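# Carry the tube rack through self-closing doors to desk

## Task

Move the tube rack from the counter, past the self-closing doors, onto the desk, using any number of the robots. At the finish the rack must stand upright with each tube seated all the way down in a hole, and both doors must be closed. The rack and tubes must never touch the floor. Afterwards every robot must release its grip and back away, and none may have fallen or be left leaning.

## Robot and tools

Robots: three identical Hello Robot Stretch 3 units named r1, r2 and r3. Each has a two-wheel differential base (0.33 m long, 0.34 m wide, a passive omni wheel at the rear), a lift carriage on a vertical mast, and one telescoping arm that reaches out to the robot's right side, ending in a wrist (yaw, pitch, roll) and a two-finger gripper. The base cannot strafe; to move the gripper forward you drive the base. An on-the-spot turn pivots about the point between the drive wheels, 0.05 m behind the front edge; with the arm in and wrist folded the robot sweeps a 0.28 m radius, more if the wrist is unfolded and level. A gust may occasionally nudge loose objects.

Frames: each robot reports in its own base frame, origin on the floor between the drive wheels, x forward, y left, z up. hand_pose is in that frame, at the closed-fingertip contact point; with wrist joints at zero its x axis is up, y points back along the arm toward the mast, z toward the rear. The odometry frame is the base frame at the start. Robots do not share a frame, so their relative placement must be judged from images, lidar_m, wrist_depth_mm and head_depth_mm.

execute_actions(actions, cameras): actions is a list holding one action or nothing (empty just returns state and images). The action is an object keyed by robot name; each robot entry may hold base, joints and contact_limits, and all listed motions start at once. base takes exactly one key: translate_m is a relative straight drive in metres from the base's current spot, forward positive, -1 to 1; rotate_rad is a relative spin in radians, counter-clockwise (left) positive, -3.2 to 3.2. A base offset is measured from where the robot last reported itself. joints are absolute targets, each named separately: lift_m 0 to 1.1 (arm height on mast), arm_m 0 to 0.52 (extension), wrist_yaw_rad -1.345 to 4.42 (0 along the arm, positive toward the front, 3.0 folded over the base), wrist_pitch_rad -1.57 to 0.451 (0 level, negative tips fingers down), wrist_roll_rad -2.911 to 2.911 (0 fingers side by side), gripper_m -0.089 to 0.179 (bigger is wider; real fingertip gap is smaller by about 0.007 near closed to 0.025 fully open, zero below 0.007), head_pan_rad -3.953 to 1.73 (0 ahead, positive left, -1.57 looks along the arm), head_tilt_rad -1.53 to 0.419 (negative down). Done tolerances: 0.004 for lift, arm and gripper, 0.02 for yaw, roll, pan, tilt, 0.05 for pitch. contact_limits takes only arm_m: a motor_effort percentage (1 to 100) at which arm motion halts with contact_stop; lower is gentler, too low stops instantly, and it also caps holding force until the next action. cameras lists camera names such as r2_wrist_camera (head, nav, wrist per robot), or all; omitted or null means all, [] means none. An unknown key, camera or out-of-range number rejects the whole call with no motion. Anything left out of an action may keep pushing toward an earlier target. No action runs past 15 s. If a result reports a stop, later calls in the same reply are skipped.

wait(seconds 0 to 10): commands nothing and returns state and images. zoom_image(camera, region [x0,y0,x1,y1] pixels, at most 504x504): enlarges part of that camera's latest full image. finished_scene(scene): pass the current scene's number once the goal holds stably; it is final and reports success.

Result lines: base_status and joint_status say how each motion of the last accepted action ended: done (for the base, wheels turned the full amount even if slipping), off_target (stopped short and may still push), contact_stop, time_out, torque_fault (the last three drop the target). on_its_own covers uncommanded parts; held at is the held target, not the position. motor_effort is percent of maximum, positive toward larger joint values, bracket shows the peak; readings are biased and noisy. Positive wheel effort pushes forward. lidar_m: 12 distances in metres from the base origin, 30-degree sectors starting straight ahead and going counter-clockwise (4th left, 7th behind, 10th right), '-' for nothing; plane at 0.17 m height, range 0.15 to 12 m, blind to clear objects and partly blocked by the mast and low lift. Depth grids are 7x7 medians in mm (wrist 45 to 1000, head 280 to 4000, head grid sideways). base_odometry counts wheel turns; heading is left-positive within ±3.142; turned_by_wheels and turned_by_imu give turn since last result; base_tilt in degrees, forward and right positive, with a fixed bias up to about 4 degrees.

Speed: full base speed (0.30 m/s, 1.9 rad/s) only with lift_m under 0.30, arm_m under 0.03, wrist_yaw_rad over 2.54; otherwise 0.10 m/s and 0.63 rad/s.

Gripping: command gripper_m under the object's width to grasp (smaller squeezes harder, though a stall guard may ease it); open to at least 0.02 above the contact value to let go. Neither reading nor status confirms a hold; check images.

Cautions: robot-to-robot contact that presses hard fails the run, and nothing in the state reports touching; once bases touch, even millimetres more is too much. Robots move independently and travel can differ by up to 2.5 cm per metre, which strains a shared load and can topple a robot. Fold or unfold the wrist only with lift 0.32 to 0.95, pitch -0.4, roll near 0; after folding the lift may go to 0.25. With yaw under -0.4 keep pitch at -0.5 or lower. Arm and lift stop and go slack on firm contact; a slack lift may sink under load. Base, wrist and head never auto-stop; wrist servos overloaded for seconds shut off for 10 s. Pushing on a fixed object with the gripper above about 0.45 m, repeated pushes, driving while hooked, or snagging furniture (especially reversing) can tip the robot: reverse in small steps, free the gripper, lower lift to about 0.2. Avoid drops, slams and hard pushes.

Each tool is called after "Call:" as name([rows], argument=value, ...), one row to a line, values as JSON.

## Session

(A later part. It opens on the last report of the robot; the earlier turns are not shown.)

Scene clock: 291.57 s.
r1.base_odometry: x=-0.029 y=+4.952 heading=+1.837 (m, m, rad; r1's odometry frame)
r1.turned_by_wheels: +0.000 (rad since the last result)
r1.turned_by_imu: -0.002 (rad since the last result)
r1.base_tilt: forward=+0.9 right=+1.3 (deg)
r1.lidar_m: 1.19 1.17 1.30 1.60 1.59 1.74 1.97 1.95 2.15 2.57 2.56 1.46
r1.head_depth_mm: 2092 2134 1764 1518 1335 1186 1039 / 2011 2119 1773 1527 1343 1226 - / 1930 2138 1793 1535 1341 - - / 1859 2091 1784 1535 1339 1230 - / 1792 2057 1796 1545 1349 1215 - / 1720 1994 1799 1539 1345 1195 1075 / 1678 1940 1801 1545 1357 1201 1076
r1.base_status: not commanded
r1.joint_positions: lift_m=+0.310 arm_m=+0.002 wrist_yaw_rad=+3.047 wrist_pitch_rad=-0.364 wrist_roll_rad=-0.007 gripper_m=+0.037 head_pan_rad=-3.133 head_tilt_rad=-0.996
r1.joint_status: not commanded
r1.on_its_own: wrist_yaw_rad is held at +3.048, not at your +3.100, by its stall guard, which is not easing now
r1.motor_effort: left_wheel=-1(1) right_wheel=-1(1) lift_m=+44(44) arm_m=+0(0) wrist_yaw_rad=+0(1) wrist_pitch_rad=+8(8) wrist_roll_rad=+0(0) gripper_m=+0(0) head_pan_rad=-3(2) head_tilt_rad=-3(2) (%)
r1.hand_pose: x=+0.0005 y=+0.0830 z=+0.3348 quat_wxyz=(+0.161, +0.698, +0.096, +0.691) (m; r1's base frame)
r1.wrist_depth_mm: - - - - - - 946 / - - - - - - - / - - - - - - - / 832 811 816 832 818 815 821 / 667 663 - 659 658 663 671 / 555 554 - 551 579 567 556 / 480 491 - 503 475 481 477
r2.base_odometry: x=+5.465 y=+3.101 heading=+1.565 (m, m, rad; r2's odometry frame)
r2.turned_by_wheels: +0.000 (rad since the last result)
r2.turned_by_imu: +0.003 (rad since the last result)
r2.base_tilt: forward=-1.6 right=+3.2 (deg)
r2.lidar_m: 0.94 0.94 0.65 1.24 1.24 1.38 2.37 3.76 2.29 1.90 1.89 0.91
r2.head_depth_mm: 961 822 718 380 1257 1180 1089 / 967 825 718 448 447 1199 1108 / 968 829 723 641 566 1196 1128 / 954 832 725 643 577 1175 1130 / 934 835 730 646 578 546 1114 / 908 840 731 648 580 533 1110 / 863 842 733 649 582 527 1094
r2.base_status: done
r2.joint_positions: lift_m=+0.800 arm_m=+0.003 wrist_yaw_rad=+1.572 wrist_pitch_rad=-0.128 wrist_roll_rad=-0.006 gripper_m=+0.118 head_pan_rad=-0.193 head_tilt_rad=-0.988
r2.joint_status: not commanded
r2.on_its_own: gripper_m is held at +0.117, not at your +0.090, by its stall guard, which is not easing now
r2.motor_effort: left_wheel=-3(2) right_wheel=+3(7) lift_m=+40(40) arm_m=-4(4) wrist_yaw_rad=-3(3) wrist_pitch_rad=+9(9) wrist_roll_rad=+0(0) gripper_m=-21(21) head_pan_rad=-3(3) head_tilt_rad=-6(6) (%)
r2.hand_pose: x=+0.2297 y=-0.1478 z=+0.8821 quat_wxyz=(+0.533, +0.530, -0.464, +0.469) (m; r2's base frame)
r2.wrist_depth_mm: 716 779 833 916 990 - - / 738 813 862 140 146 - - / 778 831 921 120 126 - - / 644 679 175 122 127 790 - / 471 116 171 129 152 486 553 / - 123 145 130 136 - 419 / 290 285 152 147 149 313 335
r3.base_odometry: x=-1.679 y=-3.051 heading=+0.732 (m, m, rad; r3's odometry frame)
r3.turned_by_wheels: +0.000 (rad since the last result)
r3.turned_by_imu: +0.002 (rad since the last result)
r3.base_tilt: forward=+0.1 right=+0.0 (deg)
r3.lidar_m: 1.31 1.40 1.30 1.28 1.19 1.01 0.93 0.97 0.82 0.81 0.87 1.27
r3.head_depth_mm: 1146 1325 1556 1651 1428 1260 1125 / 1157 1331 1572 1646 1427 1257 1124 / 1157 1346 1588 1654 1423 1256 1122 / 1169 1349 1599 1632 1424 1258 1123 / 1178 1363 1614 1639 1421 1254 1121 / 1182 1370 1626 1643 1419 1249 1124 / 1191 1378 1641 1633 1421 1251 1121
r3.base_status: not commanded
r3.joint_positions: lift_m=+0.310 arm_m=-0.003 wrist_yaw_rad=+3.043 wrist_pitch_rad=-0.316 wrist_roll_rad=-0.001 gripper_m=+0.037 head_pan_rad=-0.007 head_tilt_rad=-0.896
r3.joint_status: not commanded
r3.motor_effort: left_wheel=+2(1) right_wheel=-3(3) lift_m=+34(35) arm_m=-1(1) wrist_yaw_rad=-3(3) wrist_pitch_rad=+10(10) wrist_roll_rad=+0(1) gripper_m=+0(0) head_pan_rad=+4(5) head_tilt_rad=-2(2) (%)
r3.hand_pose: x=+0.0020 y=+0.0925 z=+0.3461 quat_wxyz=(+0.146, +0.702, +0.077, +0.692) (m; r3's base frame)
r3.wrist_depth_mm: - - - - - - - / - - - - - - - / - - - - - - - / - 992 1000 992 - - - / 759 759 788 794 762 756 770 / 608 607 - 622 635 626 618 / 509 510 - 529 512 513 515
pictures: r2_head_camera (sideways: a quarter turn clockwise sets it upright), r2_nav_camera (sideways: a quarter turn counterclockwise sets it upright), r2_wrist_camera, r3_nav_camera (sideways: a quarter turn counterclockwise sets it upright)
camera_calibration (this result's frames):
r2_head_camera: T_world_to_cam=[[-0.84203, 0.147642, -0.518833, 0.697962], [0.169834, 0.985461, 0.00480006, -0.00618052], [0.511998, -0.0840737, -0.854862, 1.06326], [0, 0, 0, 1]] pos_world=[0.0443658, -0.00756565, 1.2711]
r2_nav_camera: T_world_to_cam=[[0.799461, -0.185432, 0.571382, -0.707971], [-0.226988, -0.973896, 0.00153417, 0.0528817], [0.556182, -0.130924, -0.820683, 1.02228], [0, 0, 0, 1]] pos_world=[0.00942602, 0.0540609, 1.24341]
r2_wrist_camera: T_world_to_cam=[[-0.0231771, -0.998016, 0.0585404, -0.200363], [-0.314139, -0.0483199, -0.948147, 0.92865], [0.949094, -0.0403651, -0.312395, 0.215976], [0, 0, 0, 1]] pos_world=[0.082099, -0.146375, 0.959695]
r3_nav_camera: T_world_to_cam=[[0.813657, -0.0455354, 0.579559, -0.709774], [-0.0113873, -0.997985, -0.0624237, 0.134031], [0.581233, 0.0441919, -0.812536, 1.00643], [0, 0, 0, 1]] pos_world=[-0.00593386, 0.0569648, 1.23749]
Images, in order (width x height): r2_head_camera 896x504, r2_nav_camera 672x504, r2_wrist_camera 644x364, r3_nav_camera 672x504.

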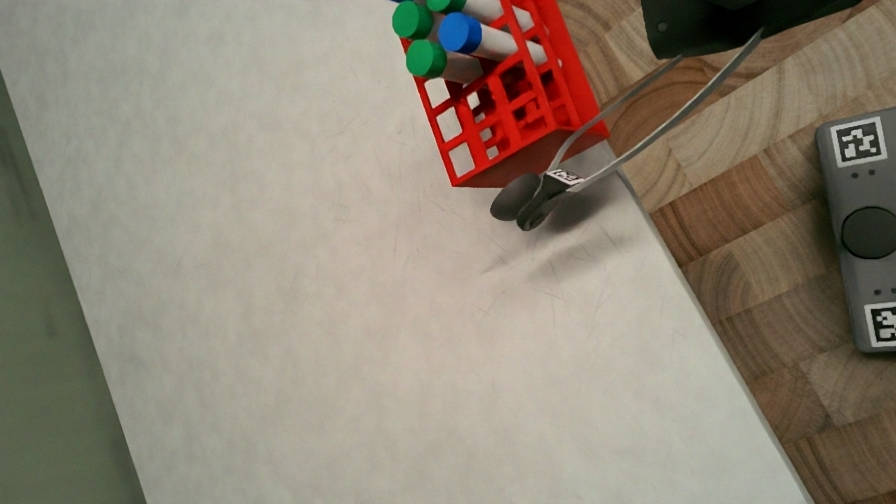

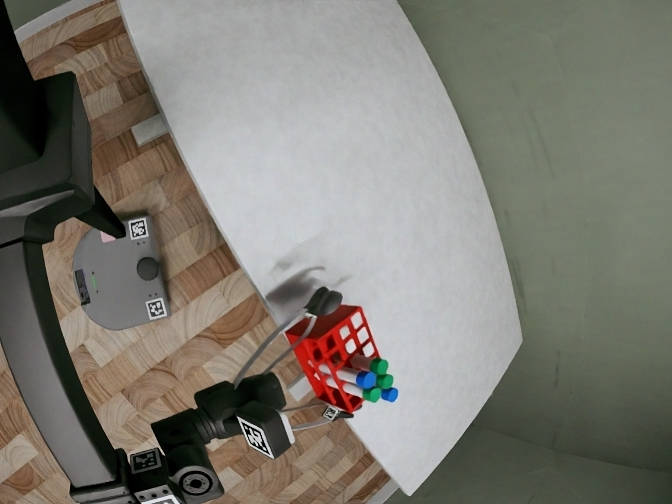

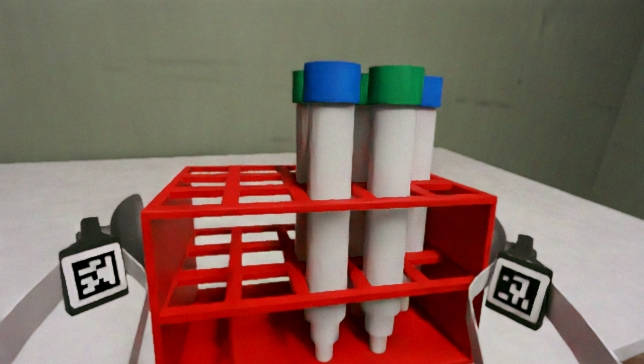

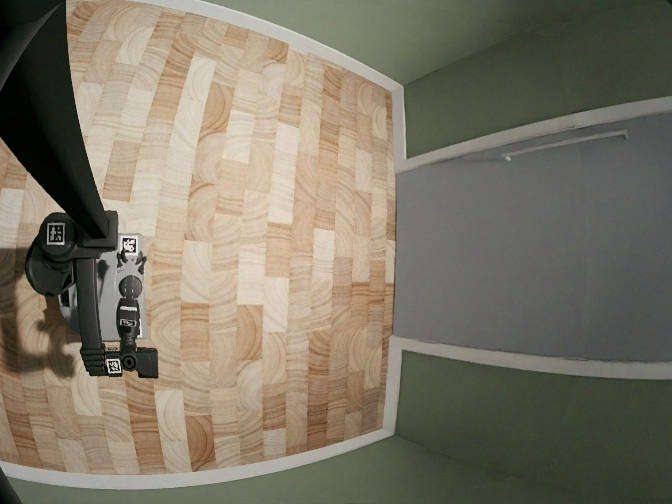

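Call:
execute_actions([
  {"r2":{"base":{"rotate_rad":0.4}}},
], cameras=[])

Call:
execute_actions([
  {"r2":{"base":{"translate_m":0.13},"joints":{"lift_m":0.71,"head_pan_rad":-0.5}}},
], cameras=["r2_head_camera","r2_wrist_camera"])

Call:
execute_actions([
  {"r2":{"joints":{"lift_m":0.685}}},
], cameras=["r2_head_camera","r2_wrist_camera"])

Scene clock: 293.80 s.
r1.base_odometry: x=-0.029 y=+4.952 heading=+1.837 (m, m, rad; r1's odometry frame)
r1.turned_by_wheels: +0.000 (rad since the last result)
r1.turned_by_imu: +0.000 (rad since the last result)
r1.base_tilt: forward=+0.9 right=+1.4 (deg)
r1.lidar_m: 1.19 1.16 1.29 1.60 1.59 1.74 1.97 1.95 2.15 2.57 2.55 1.46
r1.head_depth_mm: 2097 2138 1776 1531 1333 1187 1037 / 2001 2138 1778 1524 1340 1225 - / 1931 2132 1786 1536 1342 - - / 1866 2081 1788 1527 1346 1233 - / 1798 2032 1789 1546 1349 1215 - / 1728 1982 1803 1543 1350 1198 1078 / 1663 1945 1808 1536 1347 1195 1078
r1.base_status: not commanded
r1.joint_positions: lift_m=+0.310 arm_m=+0.002 wrist_yaw_rad=+3.047 wrist_pitch_rad=-0.364 wrist_roll_rad=-0.007 gripper_m=+0.037 head_pan_rad=-3.133 head_tilt_rad=-0.996
r1.joint_status: not commanded
r1.on_its_own: wrist_yaw_rad is held at +3.048, not at your +3.100, by its stall guard, which is not easing now
r1.motor_effort: left_wheel=-1(0) right_wheel=-1(1) lift_m=+44(44) arm_m=+0(0) wrist_yaw_rad=+0(1) wrist_pitch_rad=+8(8) wrist_roll_rad=+0(0) gripper_m=+0(1) head_pan_rad=-3(3) head_tilt_rad=-2(3) (%)
r1.hand_pose: x=+0.0005 y=+0.0830 z=+0.3348 quat_wxyz=(+0.161, +0.698, +0.096, +0.691) (m; r1's base frame)
r1.wrist_depth_mm: - - - - - - 940 / - - - - - - - / - - - - - - - / 827 825 844 827 844 834 828 / 672 656 - 666 657 656 671 / 560 552 - 554 570 561 564 / 485 485 - 509 480 480 486
r2.base_odometry: x=+5.465 y=+3.101 heading=+1.965 (m, m, rad; r2's odometry frame)
r2.turned_by_wheels: +0.400 (rad since the last result)
r2.turned_by_imu: +0.404 (rad since the last result)
r2.base_tilt: forward=-1.6 right=+3.2 (deg)
r2.lidar_m: 0.94 0.65 1.27 1.24 1.31 2.00 3.77 2.53 1.93 1.89 0.92 0.96
r2.head_depth_mm: 902 823 718 382 548 1166 1088 / 900 825 720 449 448 1165 1109 / 902 831 723 642 559 1168 1125 / 896 834 727 642 576 1161 1130 / 884 837 729 644 579 1161 1119 / 878 840 731 647 580 1162 1107 / 868 845 733 650 581 549 1110
r2.base_status: done
r2.joint_positions: lift_m=+0.800 arm_m=+0.003 wrist_yaw_rad=+1.572 wrist_pitch_rad=-0.128 wrist_roll_rad=-0.006 gripper_m=+0.118 head_pan_rad=-0.193 head_tilt_rad=-0.988
r2.joint_status: not commanded
r2.on_its_own: gripper_m is held at +0.117, not at your +0.090, by its stall guard, which is not easing now
r2.motor_effort: left_wheel=-2(6) right_wheel=+2(8) lift_m=+40(40) arm_m=-4(4) wrist_yaw_rad=-3(3) wrist_pitch_rad=+9(9) wrist_roll_rad=+0(0) gripper_m=-21(20) head_pan_rad=-3(3) head_tilt_rad=-6(5) (%)
r2.hand_pose: x=+0.2297 y=-0.1479 z=+0.8821 quat_wxyz=(+0.533, +0.530, -0.464, +0.469) (m; r2's base frame)
r2.wrist_depth_mm: 833 808 797 786 789 791 762 / 842 860 855 140 146 812 813 / 921 904 895 120 126 875 850 / 653 671 175 121 128 798 863 / 464 116 171 128 152 484 558 / - 123 145 130 137 - 416 / 291 285 152 147 149 314 328
r3.base_odometry: x=-1.679 y=-3.051 heading=+0.732 (m, m, rad; r3's odometry frame)
r3.turned_by_wheels: +0.000 (rad since the last result)
r3.turned_by_imu: +0.001 (rad since the last result)
r3.base_tilt: forward=+0.1 right=+0.0 (deg)
r3.lidar_m: 1.31 1.40 1.30 1.28 1.19 1.00 0.93 0.97 0.83 0.81 0.86 1.27
r3.head_depth_mm: 1147 1327 1573 1645 1425 1255 1122 / 1155 1333 1567 1649 1419 1257 1117 / 1165 1344 1592 1644 1426 1256 1126 / 1168 1354 1600 1639 1427 1252 1118 / 1177 1360 1605 1642 1419 1250 1122 / 1181 1370 1621 1640 1421 1252 1117 / 1192 1381 1644 1644 1419 1254 1118
r3.base_status: not commanded
r3.joint_positions: lift_m=+0.310 arm_m=-0.003 wrist_yaw_rad=+3.043 wrist_pitch_rad=-0.316 wrist_roll_rad=-0.001 gripper_m=+0.037 head_pan_rad=-0.007 head_tilt_rad=-0.896
r3.joint_status: not commanded
r3.motor_effort: left_wheel=+2(2) right_wheel=-3(2) lift_m=+34(35) arm_m=-1(2) wrist_yaw_rad=-4(3) wrist_pitch_rad=+10(10) wrist_roll_rad=+0(0) gripper_m=+0(0) head_pan_rad=+4(6) head_tilt_rad=-3(2) (%)
r3.hand_pose: x=+0.0020 y=+0.0925 z=+0.3461 quat_wxyz=(+0.146, +0.702, +0.077, +0.692) (m; r3's base frame)
r3.wrist_depth_mm: - - - - - - - / - - - - - - - / - - - - - - - / 997 - - - - - - / 759 753 788 792 762 770 769 / 600 620 - 617 651 606 619 / 509 505 - 532 519 516 518
pictures: none
No camera images: the call's "cameras" was empty. Leave "cameras" out to get every camera's image.

Scene clock: 296.60 s.
r1.base_odometry: x=-0.029 y=+4.952 heading=+1.837 (m, m, rad; r1's odometry frame)
r1.turned_by_wheels: +0.000 (rad since the last result)
r1.turned_by_imu: -0.001 (rad since the last result)
r1.base_tilt: forward=+0.9 right=+1.4 (deg)
r1.lidar_m: 1.19 1.17 1.30 1.60 1.59 1.74 1.97 1.96 2.14 2.57 2.55 1.46
r1.head_depth_mm: 2114 2128 1766 1522 1332 1187 1036 / 2007 2121 1787 1525 1336 1227 - / 1938 2128 1781 1525 1342 - - / 1866 2084 1790 1526 1340 1233 - / 1787 2031 1804 1535 1344 1218 - / 1738 2001 1790 1538 1343 1200 1073 / 1672 1952 1806 1542 1349 1197 1078
r1.base_status: not commanded
r1.joint_positions: lift_m=+0.310 arm_m=+0.002 wrist_yaw_rad=+3.047 wrist_pitch_rad=-0.364 wrist_roll_rad=-0.007 gripper_m=+0.037 head_pan_rad=-3.133 head_tilt_rad=-0.996
r1.joint_status: not commanded
r1.on_its_own: wrist_yaw_rad is held at +3.048, not at your +3.100, by its stall guard, which is not easing now
r1.motor_effort: left_wheel=+0(0) right_wheel=-1(1) lift_m=+44(44) arm_m=+0(1) wrist_yaw_rad=+0(0) wrist_pitch_rad=+8(8) wrist_roll_rad=+0(1) gripper_m=+1(1) head_pan_rad=-3(3) head_tilt_rad=-2(2) (%)
r1.hand_pose: x=+0.0005 y=+0.0830 z=+0.3348 quat_wxyz=(+0.161, +0.698, +0.096, +0.691) (m; r1's base frame)
r1.wrist_depth_mm: - - - - - - 946 / - - - - - - - / - - - - - - - / 823 827 820 812 822 825 832 / 667 657 - 672 661 661 670 / 555 556 - 553 572 549 558 / 477 495 - 506 474 477 482
r2.base_odometry: x=+5.415 y=+3.221 heading=+1.965 (m, m, rad; r2's odometry frame)
r2.turned_by_wheels: +0.000 (rad since the last result)
r2.turned_by_imu: +0.000 (rad since the last result)
r2.base_tilt: forward=-1.6 right=+3.3 (deg)
r2.lidar_m: 0.81 0.55 0.55 1.23 1.30 1.86 3.90 2.54 1.94 1.90 0.86 0.83
r2.head_depth_mm: 919 822 718 636 572 - 1069 / 899 826 721 640 565 - 1071 / 866 830 724 490 534 522 484 / 824 833 726 643 520 522 479 / 791 837 728 645 579 524 480 / 759 828 731 648 580 526 481 / 728 811 732 649 582 527 483
r2.base_status: done
r2.joint_positions: lift_m=+0.710 arm_m=+0.003 wrist_yaw_rad=+1.572 wrist_pitch_rad=-0.129 wrist_roll_rad=-0.006 gripper_m=+0.118 head_pan_rad=-0.493 head_tilt_rad=-0.988
r2.joint_status: all done
r2.on_its_own: gripper_m is held at +0.117, not at your +0.090, by its stall guard, which is not easing now
r2.motor_effort: left_wheel=-3(4) right_wheel=+3(7) lift_m=+40(38) arm_m=-4(4) wrist_yaw_rad=-3(3) wrist_pitch_rad=+9(9) wrist_roll_rad=+0(0) gripper_m=-21(21) head_pan_rad=-2(22) head_tilt_rad=-6(7) (%)
r2.hand_pose: x=+0.2297 y=-0.1479 z=+0.7921 quat_wxyz=(+0.533, +0.530, -0.464, +0.469) (m; r2's base frame)
r2.wrist_depth_mm: 698 696 680 666 669 665 660 / 734 746 724 140 146 697 677 / 659 707 733 120 126 727 726 / 403 414 176 121 128 503 525 / 293 116 171 129 152 298 345 / - 123 144 129 136 - 258 / 181 177 151 148 149 194 204
r3.base_odometry: x=-1.679 y=-3.051 heading=+0.732 (m, m, rad; r3's odometry frame)
r3.turned_by_wheels: +0.000 (rad since the last result)
r3.turned_by_imu: +0.001 (rad since the last result)
r3.base_tilt: forward=+0.1 right=+0.0 (deg)
r3.lidar_m: 1.31 1.40 1.29 1.28 1.19 1.01 0.93 0.97 0.82 0.81 0.87 1.27
r3.head_depth_mm: 1149 1330 1565 1643 1428 1264 1126 / 1157 1340 1572 1645 1427 1258 1125 / 1165 1345 1597 1652 1422 1251 1121 / 1171 1351 1606 1648 1413 1252 1123 / 1175 1358 1611 1638 1432 1251 1123 / 1179 1376 1622 1656 1423 1250 1121 / 1188 1377 1638 1642 1420 1243 1120
r3.base_status: not commanded
r3.joint_positions: lift_m=+0.310 arm_m=-0.003 wrist_yaw_rad=+3.043 wrist_pitch_rad=-0.316 wrist_roll_rad=-0.001 gripper_m=+0.037 head_pan_rad=-0.007 head_tilt_rad=-0.896
r3.joint_status: not commanded
r3.motor_effort: left_wheel=+2(1) right_wheel=-2(2) lift_m=+35(35) arm_m=+0(0) wrist_yaw_rad=-3(3) wrist_pitch_rad=+10(10) wrist_roll_rad=+1(0) gripper_m=+0(1) head_pan_rad=+4(4) head_tilt_rad=-3(2) (%)
r3.hand_pose: x=+0.0020 y=+0.0925 z=+0.3461 quat_wxyz=(+0.146, +0.702, +0.077, +0.692) (m; r3's base frame)
r3.wrist_depth_mm: - - - - - - - / - - - - - - - / - - - - - - - / 997 981 - - - - - / 737 746 823 790 781 768 767 / 609 616 - 610 638 609 621 / 505 512 - 528 516 520 523
pictures: r2_head_camera (sideways: a quarter turn clockwise sets it upright), r2_wrist_camera
camera_calibration (this result's frames):
r2_head_camera: T_world_to_cam=[[-0.760776, 0.389973, -0.518788, 0.697408], [0.45356, 0.891213, 0.00480124, -0.00791278], [0.464223, -0.231649, -0.85489, 1.06359], [0, 0, 0, 1]] pos_world=[0.0404177, -0.0185387, 1.2711]
r2_wrist_camera: T_world_to_cam=[[-0.0235563, -0.998007, 0.0585439, -0.195105], [-0.314312, -0.0481972, -0.948095, 0.843293], [0.949027, -0.0407347, -0.312551, 0.187938], [0, 0, 0, 1]] pos_world=[0.0821031, -0.146416, 0.869685]
Images, in order (width x height): r2_head_camera 896x504, r2_wrist_camera 644x364.

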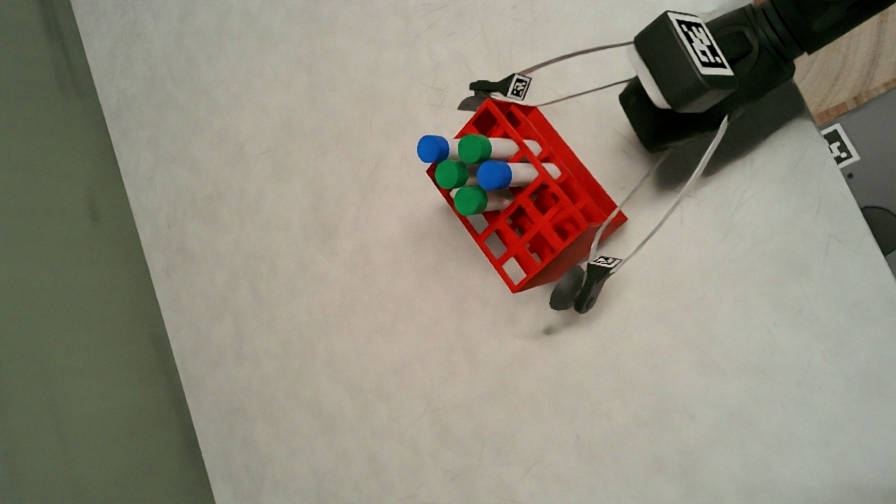

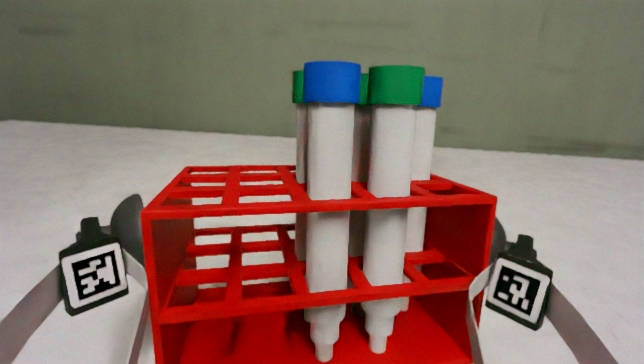

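Scene clock: 297.60 s.
r1.base_odometry: x=-0.029 y=+4.952 heading=+1.837 (m, m, rad; r1's odometry frame)
r1.turned_by_wheels: +0.000 (rad since the last result)
r1.turned_by_imu: +0.000 (rad since the last result)
r1.base_tilt: forward=+1.0 right=+1.3 (deg)
r1.lidar_m: 1.19 1.16 1.29 1.60 1.59 1.74 1.97 1.95 2.15 2.58 2.56 1.46
r1.head_depth_mm: 2084 2139 1773 1526 1333 1189 1040 / 2011 2131 1782 1520 1334 1228 - / 1934 2126 1780 1528 1351 - - / 1875 2072 1793 1533 1342 1233 - / 1799 2039 1791 1537 1346 1211 - / 1726 1994 1798 1540 1346 1191 1073 / 1667 1939 1795 1539 1351 1193 1079
r1.base_status: not commanded
r1.joint_positions: lift_m=+0.310 arm_m=+0.002 wrist_yaw_rad=+3.047 wrist_pitch_rad=-0.364 wrist_roll_rad=-0.007 gripper_m=+0.037 head_pan_rad=-3.133 head_tilt_rad=-0.996
r1.joint_status: not commanded
r1.on_its_own: wrist_yaw_rad is held at +3.048, not at your +3.100, by its stall guard, which is not easing now
r1.motor_effort: left_wheel=+0(0) right_wheel=-1(1) lift_m=+44(44) arm_m=+0(0) wrist_yaw_rad=+1(0) wrist_pitch_rad=+8(8) wrist_roll_rad=+0(0) gripper_m=+0(0) head_pan_rad=-3(3) head_tilt_rad=-2(2) (%)
r1.hand_pose: x=+0.0005 y=+0.0830 z=+0.3348 quat_wxyz=(+0.161, +0.698, +0.096, +0.691) (m; r1's base frame)
r1.wrist_depth_mm: - - - - - - 961 / - - - - - - - / - - - - - - - / 823 818 799 825 805 829 839 / 660 660 - 678 663 671 655 / 561 552 - 560 581 562 560 / 475 487 - 510 473 481 479
r2.base_odometry: x=+5.415 y=+3.221 heading=+1.965 (m, m, rad; r2's odometry frame)
r2.turned_by_wheels: +0.000 (rad since the last result)
r2.turned_by_imu: +0.000 (rad since the last result)
r2.base_tilt: forward=-1.6 right=+3.2 (deg)
r2.lidar_m: 0.81 0.55 0.55 1.23 1.30 1.85 3.89 2.54 1.94 1.90 0.85 0.83
r2.head_depth_mm: 916 823 719 636 572 525 1069 / 896 826 720 638 566 - 1072 / 865 832 723 630 550 522 485 / 828 833 725 642 542 523 480 / 791 836 728 645 578 525 480 / 759 829 731 648 581 526 481 / 728 811 734 649 581 529 482
r2.base_status: not commanded
r2.joint_positions: lift_m=+0.685 arm_m=+0.003 wrist_yaw_rad=+1.572 wrist_pitch_rad=-0.126 wrist_roll_rad=-0.007 gripper_m=+0.118 head_pan_rad=-0.493 head_tilt_rad=-0.988
r2.joint_status: all done
r2.on_its_own: gripper_m is held at +0.117, not at your +0.090, by its stall guard, which is not easing now
r2.motor_effort: left_wheel=-3(3) right_wheel=+3(3) lift_m=+39(40) arm_m=-4(4) wrist_yaw_rad=-3(3) wrist_pitch_rad=+8(9) wrist_roll_rad=+0(0) gripper_m=-21(21) head_pan_rad=-2(3) head_tilt_rad=-6(6) (%)
r2.hand_pose: x=+0.2298 y=-0.1479 z=+0.7677 quat_wxyz=(+0.532, +0.529, -0.465, +0.470) (m; r2's base frame)
r2.wrist_depth_mm: 706 696 676 675 665 658 652 / 746 722 721 110 120 700 686 / 563 606 654 137 140 718 695 / 337 351 152 118 125 427 449 / 246 116 171 127 152 144 290 / - 123 140 129 138 - 216 / 151 147 149 147 149 165 171
r3.base_odometry: x=-1.679 y=-3.051 heading=+0.732 (m, m, rad; r3's odometry frame)
r3.turned_by_wheels: +0.000 (rad since the last result)
r3.turned_by_imu: +0.000 (rad since the last result)
r3.base_tilt: forward=+0.2 right=+0.0 (deg)
r3.lidar_m: 1.31 1.40 1.29 1.27 1.19 1.00 0.93 0.97 0.83 0.81 0.86 1.27
r3.head_depth_mm: 1148 1322 1560 1641 1427 1260 1118 / 1161 1341 1567 1652 1424 1256 1124 / 1157 1349 1574 1651 1423 1256 1120 / 1172 1350 1600 1651 1424 1252 1124 / 1176 1359 1609 1647 1422 1252 1120 / 1180 1370 1628 1632 1422 1249 1119 / 1189 1381 1632 1638 1416 1246 1118
r3.base_status: not commanded
r3.joint_positions: lift_m=+0.310 arm_m=-0.003 wrist_yaw_rad=+3.043 wrist_pitch_rad=-0.316 wrist_roll_rad=-0.001 gripper_m=+0.037 head_pan_rad=-0.007 head_tilt_rad=-0.896
r3.joint_status: not commanded
r3.motor_effort: left_wheel=+2(1) right_wheel=-2(2) lift_m=+34(34) arm_m=-1(1) wrist_yaw_rad=-3(3) wrist_pitch_rad=+10(10) wrist_roll_rad=+1(0) gripper_m=+0(0) head_pan_rad=+4(4) head_tilt_rad=-3(3) (%)
r3.hand_pose: x=+0.0020 y=+0.0925 z=+0.3461 quat_wxyz=(+0.146, +0.702, +0.077, +0.692) (m; r3's base frame)
r3.wrist_depth_mm: - - - - - - - / - - - - - - - / - - - - - - - / - - - - - - - / 736 758 799 806 795 770 767 / 601 605 - 617 636 618 624 / 507 514 - 536 515 513 517
pictures: r2_head_camera (sideways: a quarter turn clockwise sets it upright), r2_wrist_camera
camera_calibration (this result's frames):
r2_head_camera: T_world_to_cam=[[-0.760776, 0.389973, -0.518788, 0.697408], [0.45356, 0.891213, 0.00480123, -0.00791278], [0.464223, -0.231649, -0.85489, 1.06359], [0, 0, 0, 1]] pos_world=[0.0404177, -0.0185387, 1.2711]
r2_wrist_camera: T_world_to_cam=[[-0.0236994, -0.998007, 0.0584894, -0.193602], [-0.312055, -0.0481976, -0.948841, 0.820288], [0.949768, -0.0407389, -0.310291, 0.178289], [0, 0, 0, 1]] pos_world=[0.0820532, -0.146416, 0.844968]
Images, in order (width x height): r2_head_camera 896x504, r2_wrist_camera 644x364.

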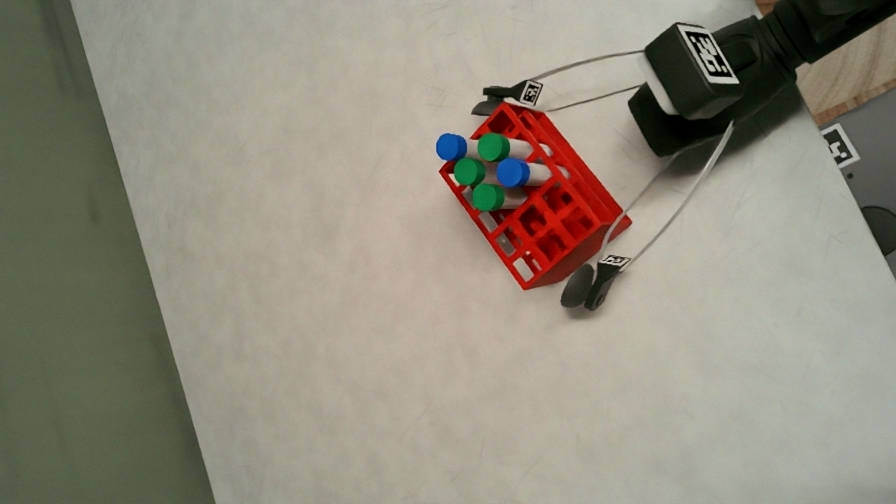

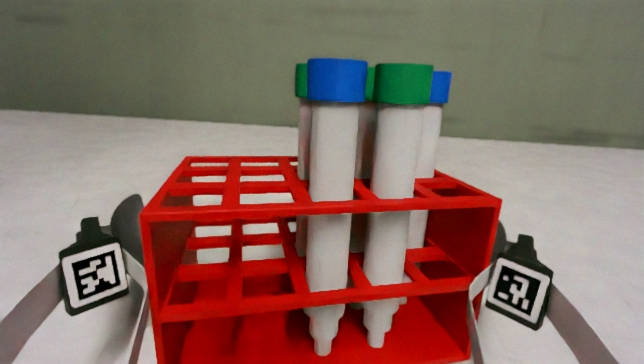

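Call:
execute_actions([
  {"r2":{"joints":{"gripper_m":0.179,"lift_m":0.68}}},
], cameras=[])

Call:
execute_actions([
  {"r2":{"base":{"translate_m":-0.35}}},
], cameras=["r2_wrist_camera"])

Call:
finished_scene(scene=1)

Scene clock: 299.23 s.
r1.base_odometry: x=-0.029 y=+4.952 heading=+1.837 (m, m, rad; r1's odometry frame)
r1.turned_by_wheels: +0.000 (rad since the last result)
r1.turned_by_imu: +0.000 (rad since the last result)
r1.base_tilt: forward=+0.9 right=+1.4 (deg)
r1.lidar_m: 1.19 1.17 1.29 1.60 1.59 1.74 1.97 1.96 2.15 2.57 2.56 1.46
r1.head_depth_mm: 2097 2134 1777 1525 1334 1187 1041 / 2024 2123 1776 1521 1335 1225 - / 1934 2130 1776 1528 1342 - - / 1859 2101 1792 1532 1341 1230 - / 1792 2033 1793 1545 1341 1221 - / 1723 1987 1797 1542 1348 1197 1075 / 1671 1927 1801 1538 1353 1197 1078
r1.base_status: not commanded
r1.joint_positions: lift_m=+0.310 arm_m=+0.002 wrist_yaw_rad=+3.047 wrist_pitch_rad=-0.364 wrist_roll_rad=-0.007 gripper_m=+0.037 head_pan_rad=-3.133 head_tilt_rad=-0.996
r1.joint_status: not commanded
r1.on_its_own: wrist_yaw_rad is held at +3.048, not at your +3.100, by its stall guard, which is not easing now
r1.motor_effort: left_wheel=-1(0) right_wheel=-1(1) lift_m=+44(44) arm_m=+0(0) wrist_yaw_rad=+0(0) wrist_pitch_rad=+8(8) wrist_roll_rad=+0(1) gripper_m=+0(0) head_pan_rad=-3(2) head_tilt_rad=-2(2) (%)
r1.hand_pose: x=+0.0005 y=+0.0830 z=+0.3348 quat_wxyz=(+0.161, +0.698, +0.096, +0.691) (m; r1's base frame)
r1.wrist_depth_mm: - - - - - - 942 / - - - - - - - / - - - - - - - / 829 820 813 810 818 805 826 / 668 663 - 665 667 661 674 / 552 559 - 556 575 557 548 / 480 489 - 509 478 477 478
r2.base_odometry: x=+5.415 y=+3.221 heading=+1.965 (m, m, rad; r2's odometry frame)
r2.turned_by_wheels: +0.000 (rad since the last result)
r2.turned_by_imu: +0.000 (rad since the last result)
r2.base_tilt: forward=-1.6 right=+3.2 (deg)
r2.lidar_m: 0.81 0.55 0.55 1.23 1.30 1.85 3.90 2.54 1.94 1.90 0.86 0.83
r2.head_depth_mm: 919 821 717 637 572 526 1067 / 900 829 721 639 565 - 1073 / 864 829 722 632 543 522 485 / 826 832 725 643 543 523 480 / 791 836 730 644 582 525 481 / 759 828 731 647 580 527 482 / 731 811 734 649 582 527 483
r2.base_status: not commanded
r2.joint_positions: lift_m=+0.680 arm_m=+0.003 wrist_yaw_rad=+1.572 wrist_pitch_rad=-0.123 wrist_roll_rad=-0.006 gripper_m=+0.179 head_pan_rad=-0.493 head_tilt_rad=-0.988
r2.joint_status: all done
r2.motor_effort: left_wheel=-3(3) right_wheel=+3(4) lift_m=+38(39) arm_m=-4(4) wrist_yaw_rad=-2(2) wrist_pitch_rad=+7(8) wrist_roll_rad=+0(0) gripper_m=-1(90) head_pan_rad=-2(3) head_tilt_rad=-6(6) (%)
r2.hand_pose: x=+0.2300 y=-0.1480 z=+0.7635 quat_wxyz=(+0.531, +0.528, -0.466, +0.470) (m; r2's base frame)
r2.wrist_depth_mm: 702 684 681 678 670 665 643 / 724 707 709 105 130 701 688 / 554 580 634 132 136 715 717 / 328 331 146 117 122 408 431 / 245 104 171 124 150 142 280 / - 141 137 128 138 141 208 / 146 138 147 146 149 156 163
r3.base_odometry: x=-1.679 y=-3.051 heading=+0.732 (m, m, rad; r3's odometry frame)
r3.turned_by_wheels: +0.000 (rad since the last result)
r3.turned_by_imu: +0.000 (rad since the last result)
r3.base_tilt: forward=+0.1 right=+0.1 (deg)
r3.lidar_m: 1.31 1.40 1.30 1.27 1.19 1.01 0.93 0.97 0.82 0.81 0.86 1.27
r3.head_depth_mm: 1141 1326 1569 1637 1421 1263 1123 / 1156 1337 1565 1642 1432 1255 1128 / 1166 1339 1583 1639 1423 1253 1121 / 1171 1352 1606 1651 1430 1254 1121 / 1176 1365 1607 1643 1435 1251 1119 / 1181 1371 1633 1646 1417 1253 1123 / 1188 1371 1641 1624 1417 1251 1116
r3.base_status: not commanded
r3.joint_positions: lift_m=+0.310 arm_m=-0.003 wrist_yaw_rad=+3.043 wrist_pitch_rad=-0.316 wrist_roll_rad=-0.001 gripper_m=+0.037 head_pan_rad=-0.007 head_tilt_rad=-0.896
r3.joint_status: not commanded
r3.motor_effort: left_wheel=+2(1) right_wheel=-2(2) lift_m=+34(34) arm_m=-1(1) wrist_yaw_rad=-3(4) wrist_pitch_rad=+10(10) wrist_roll_rad=+0(1) gripper_m=+0(0) head_pan_rad=+4(4) head_tilt_rad=-2(3) (%)
r3.hand_pose: x=+0.0020 y=+0.0925 z=+0.3461 quat_wxyz=(+0.146, +0.702, +0.077, +0.692) (m; r3's base frame)
r3.wrist_depth_mm: - - - - - - - / - - - - - - - / - - - - - - - / 987 987 - - - - - / 757 767 800 802 782 775 762 / 605 608 - 618 631 625 624 / 504 506 - 530 511 519 516
pictures: none
No camera images: the call's "cameras" was empty. Leave "cameras" out to get every camera's image.

Scene clock: 304.13 s.
r1.base_odometry: x=-0.029 y=+4.952 heading=+1.837 (m, m, rad; r1's odometry frame)
r1.turned_by_wheels: +0.000 (rad since the last result)
r1.turned_by_imu: -0.001 (rad since the last result)
r1.base_tilt: forward=+1.0 right=+1.4 (deg)
r1.lidar_m: 1.18 1.17 1.29 1.60 1.59 1.74 1.97 1.96 2.15 2.57 2.55 1.47
r1.head_depth_mm: 2102 2136 1777 1520 1330 1185 1038 / 2018 2132 1775 1534 1335 1227 - / 1930 2126 1787 1522 1335 - - / 1871 2086 1791 1540 1343 1228 - / 1793 2038 1792 1537 1346 1211 - / 1724 1991 1795 1542 1351 1195 1074 / 1673 1943 1808 1547 1344 1200 1076
r1.base_status: not commanded
r1.joint_positions: lift_m=+0.310 arm_m=+0.002 wrist_yaw_rad=+3.047 wrist_pitch_rad=-0.364 wrist_roll_rad=-0.007 gripper_m=+0.037 head_pan_rad=-3.133 head_tilt_rad=-0.996
r1.joint_status: not commanded
r1.on_its_own: wrist_yaw_rad is held at +3.048, not at your +3.100, by its stall guard, which is not easing now
r1.motor_effort: left_wheel=+0(0) right_wheel=-1(1) lift_m=+44(44) arm_m=+0(0) wrist_yaw_rad=+0(1) wrist_pitch_rad=+8(8) wrist_roll_rad=+0(0) gripper_m=+1(1) head_pan_rad=-2(4) head_tilt_rad=-2(1) (%)
r1.hand_pose: x=+0.0005 y=+0.0830 z=+0.3348 quat_wxyz=(+0.161, +0.698, +0.096, +0.691) (m; r1's base frame)
r1.wrist_depth_mm: - - - - - - 948 / - - - - - - - / - - - - - - - / 827 820 832 852 821 836 839 / 663 662 - 654 659 666 664 / 551 554 - 549 571 560 558 / 481 491 - 508 480 478 480
r2.base_odometry: x=+5.549 y=+2.897 heading=+1.965 (m, m, rad; r2's odometry frame)
r2.turned_by_wheels: +0.000 (rad since the last result)
r2.turned_by_imu: -0.002 (rad since the last result)
r2.base_tilt: forward=-1.6 right=+3.3 (deg)
r2.lidar_m: 1.16 0.83 1.28 1.25 1.32 2.02 3.56 2.52 1.92 1.88 1.04 1.18
r2.head_depth_mm: 960 822 744 1441 1316 1199 1071 / 966 826 722 1468 1318 - 1111 / 971 826 724 1447 1323 1199 1140 / 976 833 726 1414 1348 1200 1123 / 983 818 714 677 1336 1205 1107 / 982 839 706 659 1338 1206 1107 / 989 844 734 649 1337 1209 1112
r2.base_status: done
r2.joint_positions: lift_m=+0.680 arm_m=+0.003 wrist_yaw_rad=+1.572 wrist_pitch_rad=-0.122 wrist_roll_rad=-0.006 gripper_m=+0.179 head_pan_rad=-0.493 head_tilt_rad=-0.988
r2.joint_status: not commanded
r2.motor_effort: left_wheel=-2(8) right_wheel=+3(4) lift_m=+39(39) arm_m=-4(4) wrist_yaw_rad=-2(2) wrist_pitch_rad=+7(7) wrist_roll_rad=+0(0) gripper_m=+0(0) head_pan_rad=-2(3) head_tilt_rad=-6(6) (%)
r2.hand_pose: x=+0.2300 y=-0.1480 z=+0.7637 quat_wxyz=(+0.531, +0.528, -0.466, +0.470) (m; r2's base frame)
r2.wrist_depth_mm: - - 990 - 992 999 970 / - - - - - - - / 555 605 633 492 757 843 978 / 330 344 358 374 389 409 437 / - - - - - 314 312 / - - - - - - 745 / - - - - - - 876
r3.base_odometry: x=-1.679 y=-3.051 heading=+0.732 (m, m, rad; r3's odometry frame)
r3.turned_by_wheels: +0.000 (rad since the last result)
r3.turned_by_imu: +0.001 (rad since the last result)
r3.base_tilt: forward=+0.1 right=+0.1 (deg)
r3.lidar_m: 1.31 1.40 1.30 1.27 1.19 1.01 0.93 0.97 0.82 0.81 0.87 1.27
r3.head_depth_mm: 1149 1331 1562 1645 1428 1260 1119 / 1165 1335 1573 1651 1419 1255 1125 / 1164 1352 1586 1644 1423 1253 1120 / 1167 1361 1589 1648 1415 1252 1118 / 1174 1356 1608 1646 1416 1260 1123 / 1186 1371 1619 1635 1421 1252 1118 / 1192 1372 1630 1642 1423 1250 1119
r3.base_status: not commanded
r3.joint_positions: lift_m=+0.310 arm_m=-0.003 wrist_yaw_rad=+3.043 wrist_pitch_rad=-0.316 wrist_roll_rad=-0.001 gripper_m=+0.037 head_pan_rad=-0.007 head_tilt_rad=-0.896
r3.joint_status: not commanded
r3.motor_effort: left_wheel=+2(2) right_wheel=-3(2) lift_m=+34(35) arm_m=-2(1) wrist_yaw_rad=-4(3) wrist_pitch_rad=+10(10) wrist_roll_rad=+0(0) gripper_m=+0(0) head_pan_rad=+3(4) head_tilt_rad=-2(2) (%)
r3.hand_pose: x=+0.0020 y=+0.0925 z=+0.3461 quat_wxyz=(+0.146, +0.702, +0.077, +0.692) (m; r3's base frame)
r3.wrist_depth_mm: - - - - - - - / - - - - - - - / - - - - - - - / 967 - - 986 - - - / 750 750 786 813 760 762 782 / 610 612 - 615 640 615 621 / 506 509 - 529 517 517 512
pictures: r2_wrist_camera
camera_calibration (this result's frames):
r2_wrist_camera: T_world_to_cam=[[-0.0244416, -0.997994, 0.0583923, -0.193244], [-0.308509, -0.048029, -0.950008, 0.816603], [0.950907, -0.0412343, -0.306716, 0.173763], [0, 0, 0, 1]] pos_world=[0.081974, -0.146471, 0.84036]
Images, in order (width x height): r2_wrist_camera 644x364.

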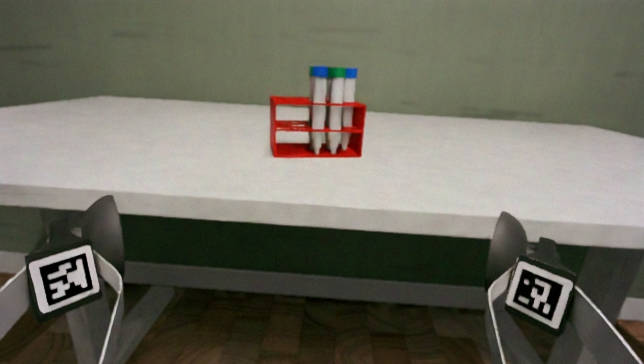

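The scene is finished: the task was done.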